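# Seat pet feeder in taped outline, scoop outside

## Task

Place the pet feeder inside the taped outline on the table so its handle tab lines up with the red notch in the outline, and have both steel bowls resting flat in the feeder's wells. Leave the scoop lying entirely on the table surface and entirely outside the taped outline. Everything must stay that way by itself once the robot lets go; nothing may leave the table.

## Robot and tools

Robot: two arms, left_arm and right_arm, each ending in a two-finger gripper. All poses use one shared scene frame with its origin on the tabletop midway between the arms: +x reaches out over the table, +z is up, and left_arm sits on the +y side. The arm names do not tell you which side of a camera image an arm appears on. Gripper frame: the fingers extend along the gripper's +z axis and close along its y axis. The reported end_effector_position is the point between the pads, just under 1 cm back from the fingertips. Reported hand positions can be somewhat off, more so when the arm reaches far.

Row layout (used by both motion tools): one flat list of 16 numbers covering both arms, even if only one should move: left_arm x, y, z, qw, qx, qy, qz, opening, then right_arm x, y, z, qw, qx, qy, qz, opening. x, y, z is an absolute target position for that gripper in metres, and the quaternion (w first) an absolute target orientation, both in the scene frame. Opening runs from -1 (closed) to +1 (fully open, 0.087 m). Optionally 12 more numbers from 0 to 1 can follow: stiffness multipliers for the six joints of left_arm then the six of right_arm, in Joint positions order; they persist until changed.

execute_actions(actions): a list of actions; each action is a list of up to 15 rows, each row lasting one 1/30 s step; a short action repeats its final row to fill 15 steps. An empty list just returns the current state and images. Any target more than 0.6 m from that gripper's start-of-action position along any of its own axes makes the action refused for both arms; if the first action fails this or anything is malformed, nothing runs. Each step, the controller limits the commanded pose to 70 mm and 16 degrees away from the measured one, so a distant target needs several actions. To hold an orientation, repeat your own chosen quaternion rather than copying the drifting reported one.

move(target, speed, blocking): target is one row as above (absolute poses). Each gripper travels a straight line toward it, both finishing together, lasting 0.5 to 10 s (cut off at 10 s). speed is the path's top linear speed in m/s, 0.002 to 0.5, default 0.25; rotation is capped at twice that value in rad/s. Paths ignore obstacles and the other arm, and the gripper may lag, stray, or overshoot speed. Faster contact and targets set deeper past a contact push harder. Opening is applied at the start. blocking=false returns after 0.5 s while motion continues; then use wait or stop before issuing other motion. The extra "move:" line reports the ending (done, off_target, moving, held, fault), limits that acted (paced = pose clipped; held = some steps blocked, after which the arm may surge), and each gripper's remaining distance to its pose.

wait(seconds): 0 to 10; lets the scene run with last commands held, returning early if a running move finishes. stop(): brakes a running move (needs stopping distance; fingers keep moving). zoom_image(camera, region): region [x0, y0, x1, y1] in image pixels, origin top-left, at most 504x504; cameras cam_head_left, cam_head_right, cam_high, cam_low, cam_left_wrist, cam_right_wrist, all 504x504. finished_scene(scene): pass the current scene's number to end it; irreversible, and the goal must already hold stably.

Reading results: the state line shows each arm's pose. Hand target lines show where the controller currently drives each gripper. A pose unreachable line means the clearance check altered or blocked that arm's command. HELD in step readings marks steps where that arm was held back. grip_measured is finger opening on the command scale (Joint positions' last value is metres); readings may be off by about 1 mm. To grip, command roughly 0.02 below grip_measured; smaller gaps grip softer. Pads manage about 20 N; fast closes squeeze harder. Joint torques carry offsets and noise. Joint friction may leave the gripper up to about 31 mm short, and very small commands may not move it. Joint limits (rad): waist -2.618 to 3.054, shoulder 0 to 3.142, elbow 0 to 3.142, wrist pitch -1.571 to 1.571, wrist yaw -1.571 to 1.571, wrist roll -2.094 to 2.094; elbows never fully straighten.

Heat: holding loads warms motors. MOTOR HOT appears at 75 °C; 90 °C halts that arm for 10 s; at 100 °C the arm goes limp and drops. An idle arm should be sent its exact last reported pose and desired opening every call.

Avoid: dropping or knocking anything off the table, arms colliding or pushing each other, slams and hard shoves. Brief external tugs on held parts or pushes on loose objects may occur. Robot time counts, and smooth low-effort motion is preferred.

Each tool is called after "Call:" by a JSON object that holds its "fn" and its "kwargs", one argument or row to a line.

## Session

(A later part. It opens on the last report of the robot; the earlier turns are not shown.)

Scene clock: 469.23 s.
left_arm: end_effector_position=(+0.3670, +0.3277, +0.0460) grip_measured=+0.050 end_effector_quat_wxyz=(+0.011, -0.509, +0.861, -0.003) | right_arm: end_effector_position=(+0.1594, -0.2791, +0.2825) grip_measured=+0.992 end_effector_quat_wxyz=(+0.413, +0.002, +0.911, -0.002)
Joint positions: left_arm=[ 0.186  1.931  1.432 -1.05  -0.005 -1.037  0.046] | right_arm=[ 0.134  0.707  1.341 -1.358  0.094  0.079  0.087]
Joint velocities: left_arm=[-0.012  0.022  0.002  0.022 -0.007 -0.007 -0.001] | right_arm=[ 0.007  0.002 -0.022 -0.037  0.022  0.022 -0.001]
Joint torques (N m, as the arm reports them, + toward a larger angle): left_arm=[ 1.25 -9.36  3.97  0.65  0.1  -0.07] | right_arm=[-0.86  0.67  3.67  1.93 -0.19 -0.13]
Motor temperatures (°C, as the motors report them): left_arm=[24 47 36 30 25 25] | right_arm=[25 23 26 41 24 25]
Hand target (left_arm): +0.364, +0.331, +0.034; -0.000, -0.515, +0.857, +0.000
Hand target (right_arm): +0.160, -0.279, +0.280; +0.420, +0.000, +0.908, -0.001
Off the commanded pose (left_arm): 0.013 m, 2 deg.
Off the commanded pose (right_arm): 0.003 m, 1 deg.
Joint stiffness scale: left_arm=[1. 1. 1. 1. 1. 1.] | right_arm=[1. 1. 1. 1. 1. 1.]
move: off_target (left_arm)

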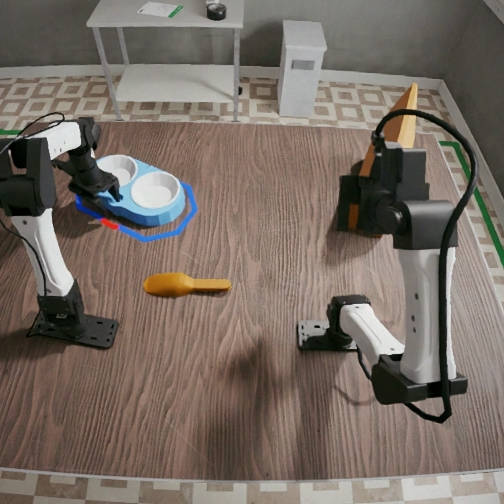

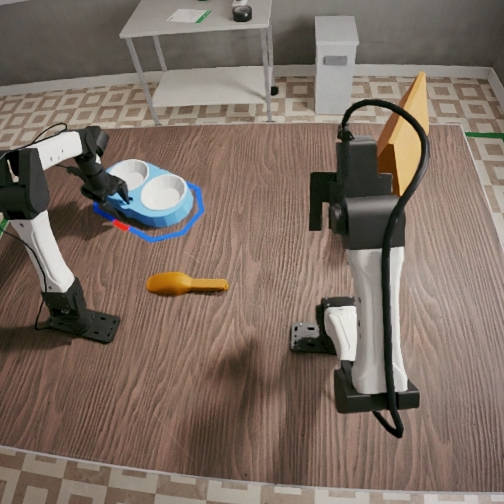

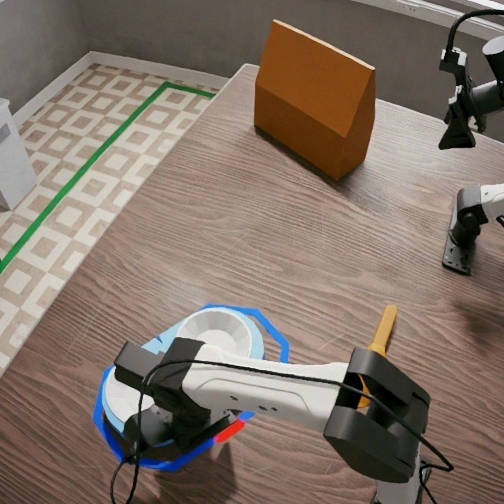

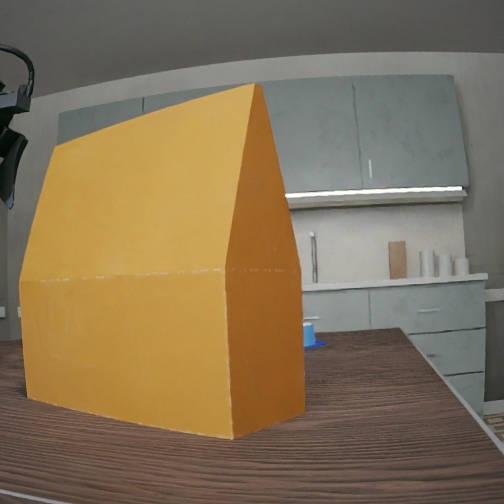

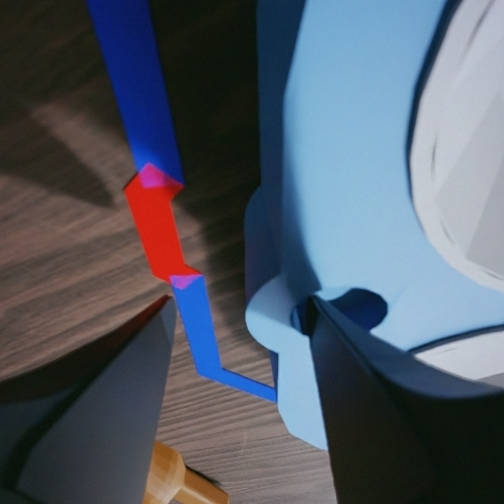

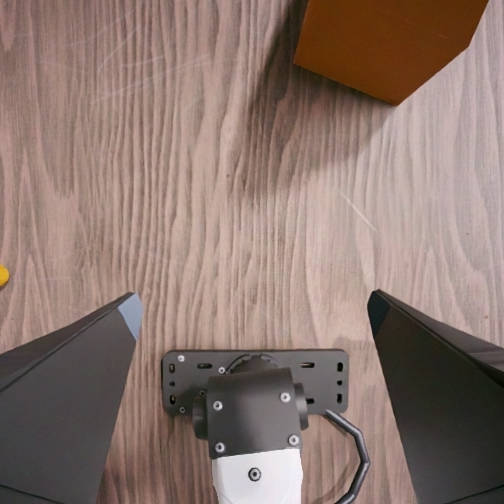

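Call:
{"fn": "execute_actions", "kwargs": {
  "actions": [
    [[0.364,0.331,0.04,0,-0.515,0.857,0,-0.1,0.16,-0.279,0.28,0.42,0,0.907,0,1]],
    [[0.364,0.331,0.04,0,-0.515,0.857,0,-0.3,0.16,-0.279,0.28,0.42,0,0.907,0,1]],
    [[0.364,0.331,0.04,0,-0.515,0.857,0,-0.35,0.16,-0.279,0.28,0.42,0,0.907,0,1]],
    [[0.364,0.331,0.04,0,-0.515,0.857,0,-0.2,0.16,-0.279,0.28,0.42,0,0.907,0,1]]
  ]
}}

Call:
{"fn": "move", "kwargs": {
  "target": [0.364,0.331,0.12,0,-0.515,0.857,0,-0.2,0.16,-0.279,0.28,0.42,0,0.907,0,1],
  "speed": 0.08
}}

Call:
{"fn": "move", "kwargs": {
  "target": [0.42,0.29,0.33,0.383,0,0.924,0,1,0.16,-0.279,0.28,0.42,0,0.907,0,1]
}}

Scene clock: 484.00 s.
left_arm: end_effector_position=(+0.3682, +0.3275, +0.0461) grip_measured=-0.200 end_effector_quat_wxyz=(+0.012, -0.510, +0.860, -0.007) | right_arm: end_effector_position=(+0.1594, -0.2791, +0.2825) grip_measured=+0.992 end_effector_quat_wxyz=(+0.413, +0.002, +0.911, -0.002)
Joint positions: left_arm=[ 0.188  1.931  1.432 -1.046  0.    -1.038  0.035] | right_arm=[ 0.134  0.707  1.341 -1.358  0.094  0.079  0.087]
Joint velocities: left_arm=[-0.007  0.002 -0.002 -0.066  0.007 -0.007  0.001] | right_arm=[-0.002 -0.002 -0.002  0.037 -0.007  0.066  0.001]
Joint torques (N m, as the arm reports them, + toward a larger angle): left_arm=[ 1.08 -9.77  5.24  0.34  0.06 -0.06] | right_arm=[-0.76  0.85  3.87  1.97 -0.22 -0.18]
Motor temperatures (°C, as the motors report them): left_arm=[24 47 35 29 25 25] | right_arm=[25 23 26 41 24 25]
Hand target (left_arm): +0.364, +0.331, +0.040; +0.000, -0.515, +0.857, -0.000
Hand target (right_arm): +0.160, -0.279, +0.280; +0.420, +0.000, +0.908, -0.001
Off the commanded pose (left_arm): 0.008 m, 2 deg.
Off the commanded pose (right_arm): 0.003 m, 1 deg.
Joint stiffness scale: left_arm=[1. 1. 1. 1. 1. 1.] | right_arm=[1. 1. 1. 1. 1. 1.]
Step readings (end_effector_position; steps 1 to 15: 1st action; 16 to 30: 2nd action; 31 to 45: 3rd action; 46 to 60: 4th action):
0: left_arm (+0.3674, +0.3277, +0.0460) | right_arm (+0.1594, -0.2791, +0.2825)
1: left_arm (+0.3674, +0.3277, +0.0460) | right_arm (+0.1594, -0.2791, +0.2825)
2: left_arm (+0.3674, +0.3277, +0.0460) | right_arm (+0.1594, -0.2791, +0.2825)
4: left_arm (+0.3675, +0.3275, +0.0460) | right_arm (+0.1594, -0.2791, +0.2825)
8: left_arm (+0.3675, +0.3275, +0.0460) | right_arm (+0.1594, -0.2791, +0.2825)
15: left_arm (+0.3675, +0.3275, +0.0460) | right_arm (+0.1594, -0.2791, +0.2825)
16: left_arm (+0.3679, +0.3273, +0.0461) | right_arm (+0.1594, -0.2791, +0.2825)
17: left_arm (+0.3681, +0.3272, +0.0461) | right_arm (+0.1594, -0.2791, +0.2825)
19: left_arm (+0.3681, +0.3273, +0.0461) | right_arm (+0.1594, -0.2791, +0.2825)
23: left_arm (+0.3681, +0.3276, +0.0461) | right_arm (+0.1594, -0.2791, +0.2825)
30: left_arm (+0.3681, +0.3276, +0.0461) | right_arm (+0.1594, -0.2791, +0.2825)
31: left_arm (+0.3682, +0.3275, +0.0461) | right_arm (+0.1594, -0.2791, +0.2825)
32: left_arm (+0.3682, +0.3275, +0.0461) | right_arm (+0.1594, -0.2791, +0.2825)
34: left_arm (+0.3682, +0.3275, +0.0461) | right_arm (+0.1594, -0.2791, +0.2825)
38: left_arm (+0.3682, +0.3275, +0.0461) | right_arm (+0.1594, -0.2791, +0.2825)
45: left_arm (+0.3682, +0.3275, +0.0461) | right_arm (+0.1594, -0.2791, +0.2825)
46: left_arm (+0.3682, +0.3275, +0.0461) | right_arm (+0.1594, -0.2791, +0.2825)
47: left_arm (+0.3682, +0.3275, +0.0461) | right_arm (+0.1594, -0.2791, +0.2825)
49: left_arm (+0.3682, +0.3275, +0.0461) | right_arm (+0.1594, -0.2791, +0.2825)
53: left_arm (+0.3682, +0.3275, +0.0461) | right_arm (+0.1594, -0.2791, +0.2825)
60: end_effector_position above

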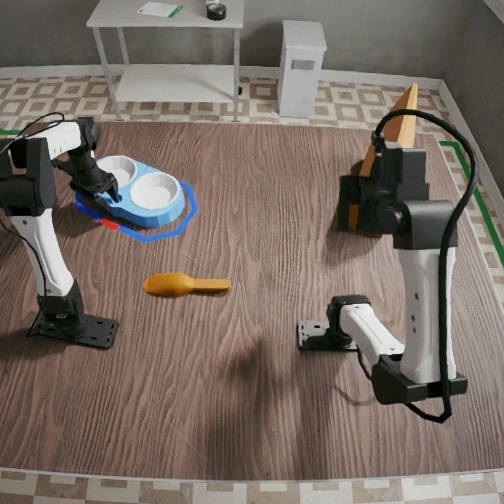

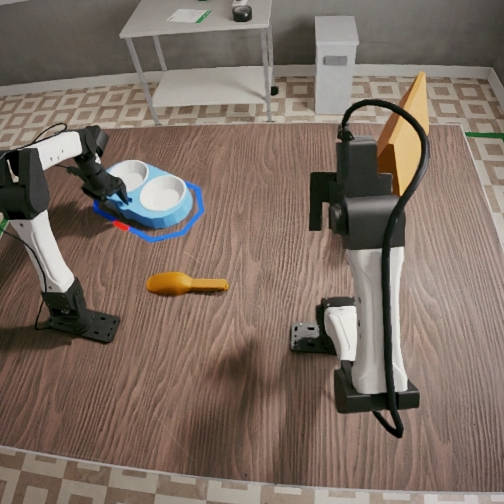

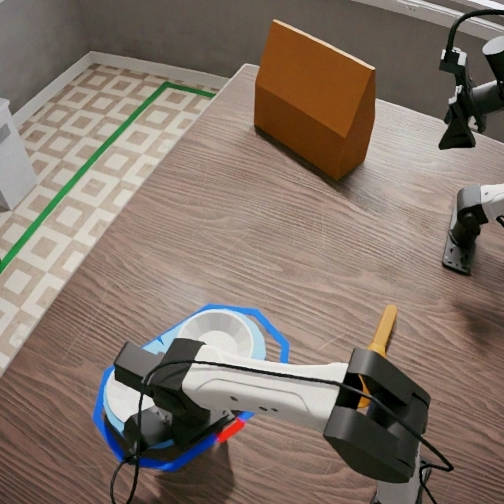

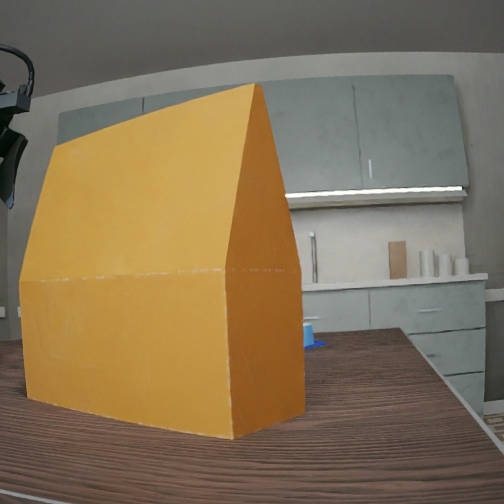

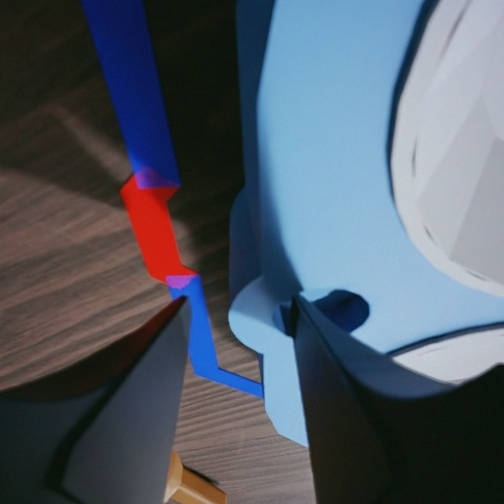

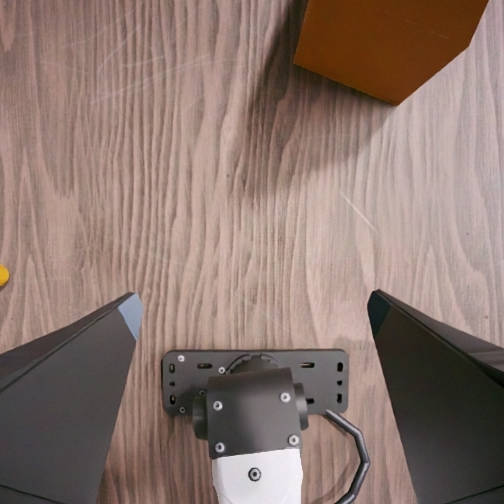

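Scene clock: 485.50 s.
left_arm: end_effector_position=(+0.3621, +0.3272, +0.1078) grip_measured=-0.200 end_effector_quat_wxyz=(-0.011, -0.511, +0.860, +0.006) | right_arm: end_effector_position=(+0.1594, -0.2791, +0.2825) grip_measured=+0.992 end_effector_quat_wxyz=(+0.413, +0.002, +0.911, -0.002)
Joint positions: left_arm=[ 0.188  1.925  1.667 -1.338  0.    -1.038  0.035] | right_arm=[ 0.134  0.707  1.341 -1.358  0.094  0.079  0.087]
Joint velocities: left_arm=[-0.012  0.002 -0.022  0.051 -0.007 -0.037  0.   ] | right_arm=[ 0.007  0.007  0.002 -0.051 -0.081 -0.022  0.001]
Joint torques (N m, as the arm reports them, + toward a larger angle): left_arm=[  1.04 -12.62   7.42   0.19   0.04  -0.07] | right_arm=[-0.75  0.48  3.56  2.   -0.21 -0.19]
Motor temperatures (°C, as the motors report them): left_arm=[24 48 35 29 25 25] | right_arm=[25 23 26 41 24 25]
Hand target (left_arm): +0.364, +0.331, +0.120; +0.000, -0.515, +0.857, -0.000
Hand target (right_arm): +0.160, -0.279, +0.280; +0.420, +0.000, +0.908, -0.001
Off the commanded pose (left_arm): 0.013 m, 2 deg.
Off the commanded pose (right_arm): 0.003 m, 1 deg.
Joint stiffness scale: left_arm=[1. 1. 1. 1. 1. 1.] | right_arm=[1. 1. 1. 1. 1. 1.]
move: off_target (left_arm)

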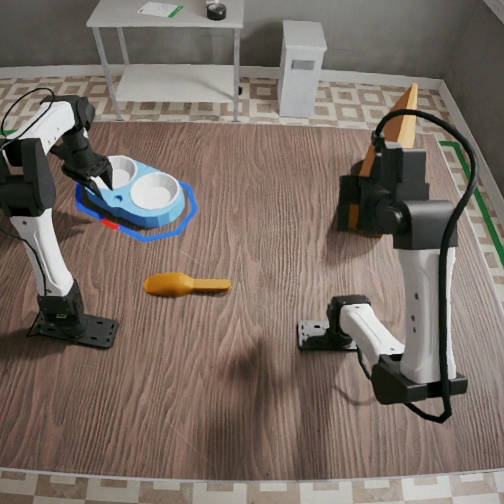

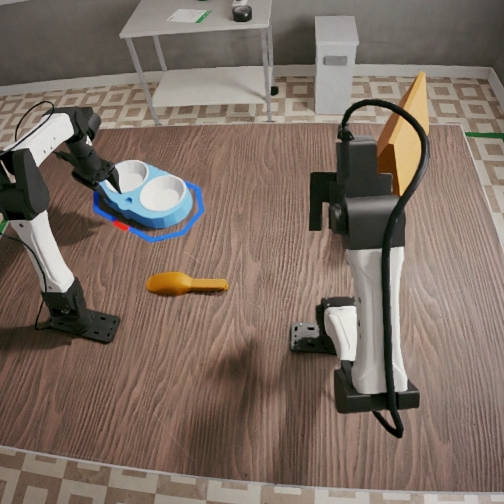

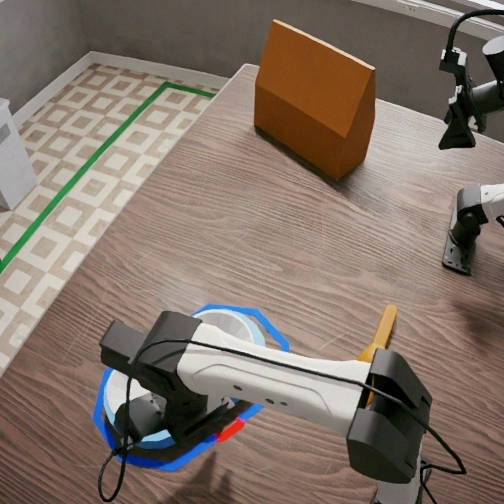

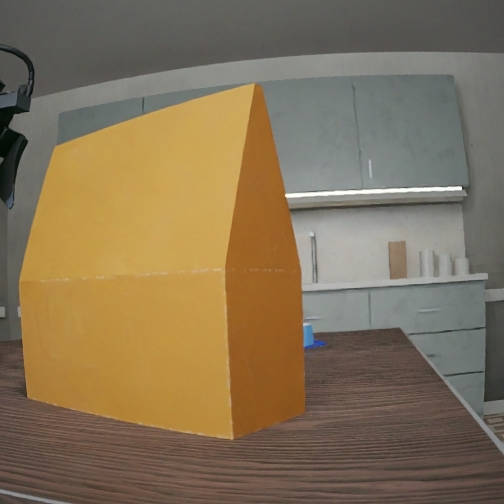

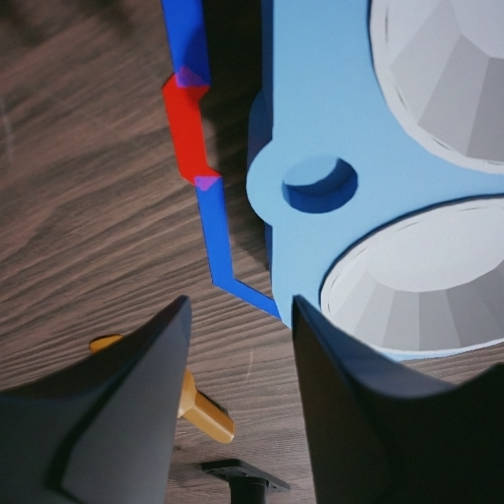

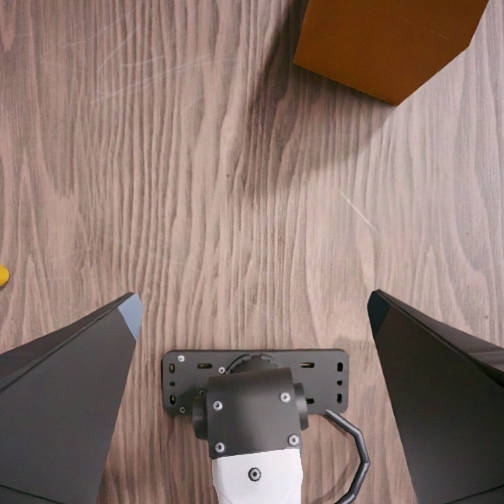

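Scene clock: 488.70 s.
left_arm: end_effector_position=(+0.4191, +0.2961, +0.3105) grip_measured=+0.999 end_effector_quat_wxyz=(+0.356, -0.006, +0.935, +0.009) | right_arm: end_effector_position=(+0.1594, -0.2791, +0.2825) grip_measured=+0.992 end_effector_quat_wxyz=(+0.413, +0.002, +0.911, -0.002)
Joint positions: left_arm=[-0.035  1.738  2.142 -1.258 -0.146 -0.147  0.087] | right_arm=[ 0.134  0.707  1.341 -1.358  0.094  0.079  0.087]
Joint velocities: left_arm=[-0.002 -0.007  0.007  0.007 -0.022  0.007 -0.   ] | right_arm=[-0.017  0.002 -0.017 -0.007 -0.037  0.037 -0.002]
Joint torques (N m, as the arm reports them, + toward a larger angle): left_arm=[ -0.27 -10.42   7.32   2.03   0.13   0.04] | right_arm=[-0.9   0.46  3.8   1.95 -0.2  -0.11]
Motor temperatures (°C, as the motors report them): left_arm=[24 48 36 30 25 25] | right_arm=[25 23 26 41 24 25]
Hand target (left_arm): +0.420, +0.292, +0.328; +0.383, +0.002, +0.924, +0.001
Hand target (right_arm): +0.160, -0.279, +0.280; +0.420, +0.000, +0.908, -0.001
Off the commanded pose (left_arm): 0.020 m, 4 deg.
Off the commanded pose (right_arm): 0.003 m, 1 deg.
Joint stiffness scale: left_arm=[1. 1. 1. 1. 1. 1.] | right_arm=[1. 1. 1. 1. 1. 1.]
move: off_target (left_arm)

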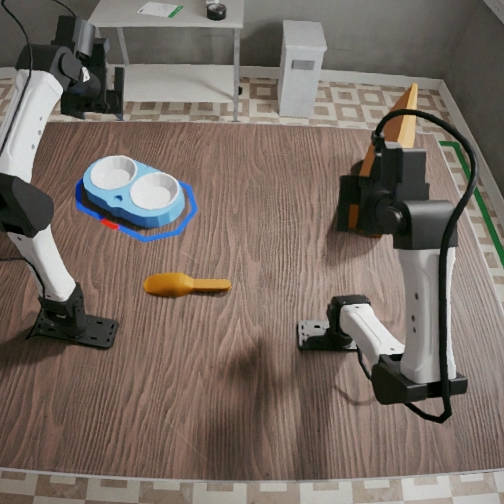

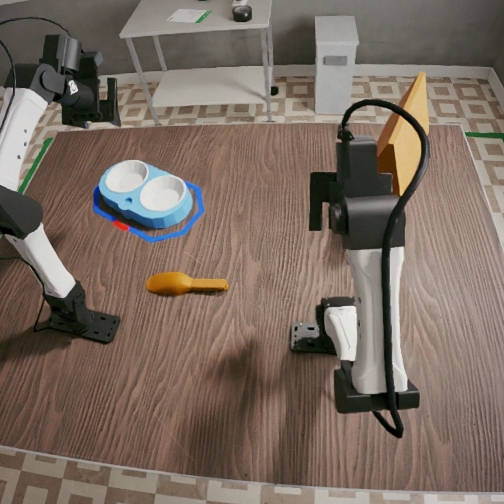

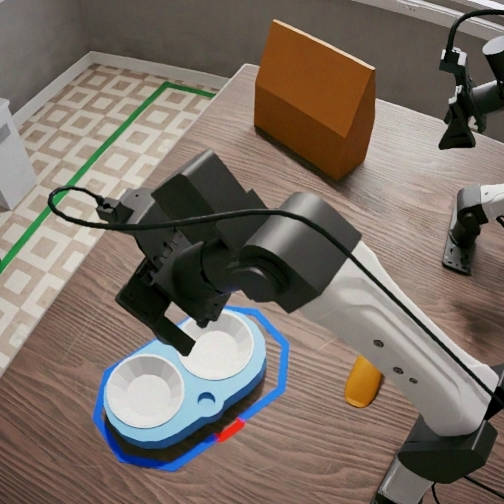

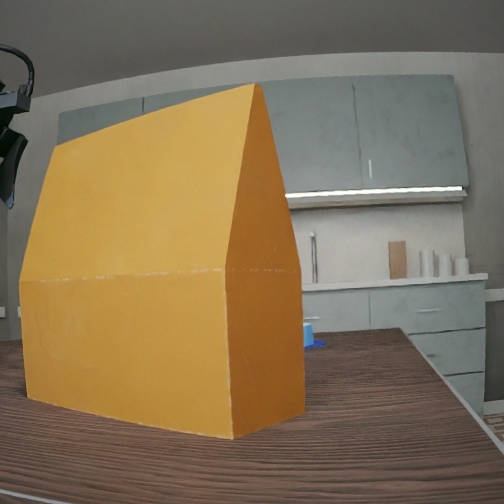

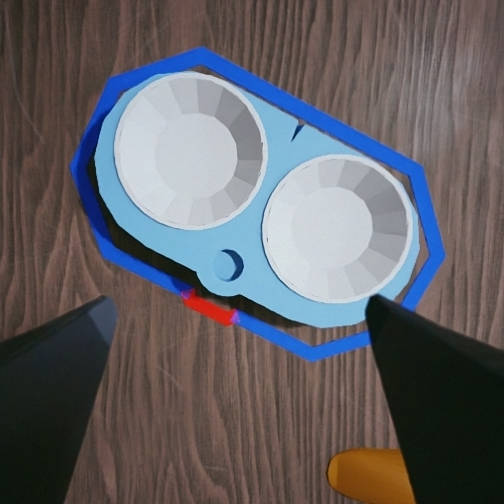

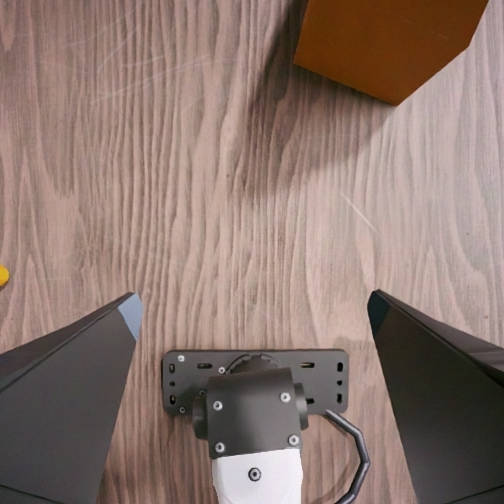

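Call:
{"fn": "finished_scene", "kwargs": {
  "scene": 1
}}

The scene is finished: the task was done.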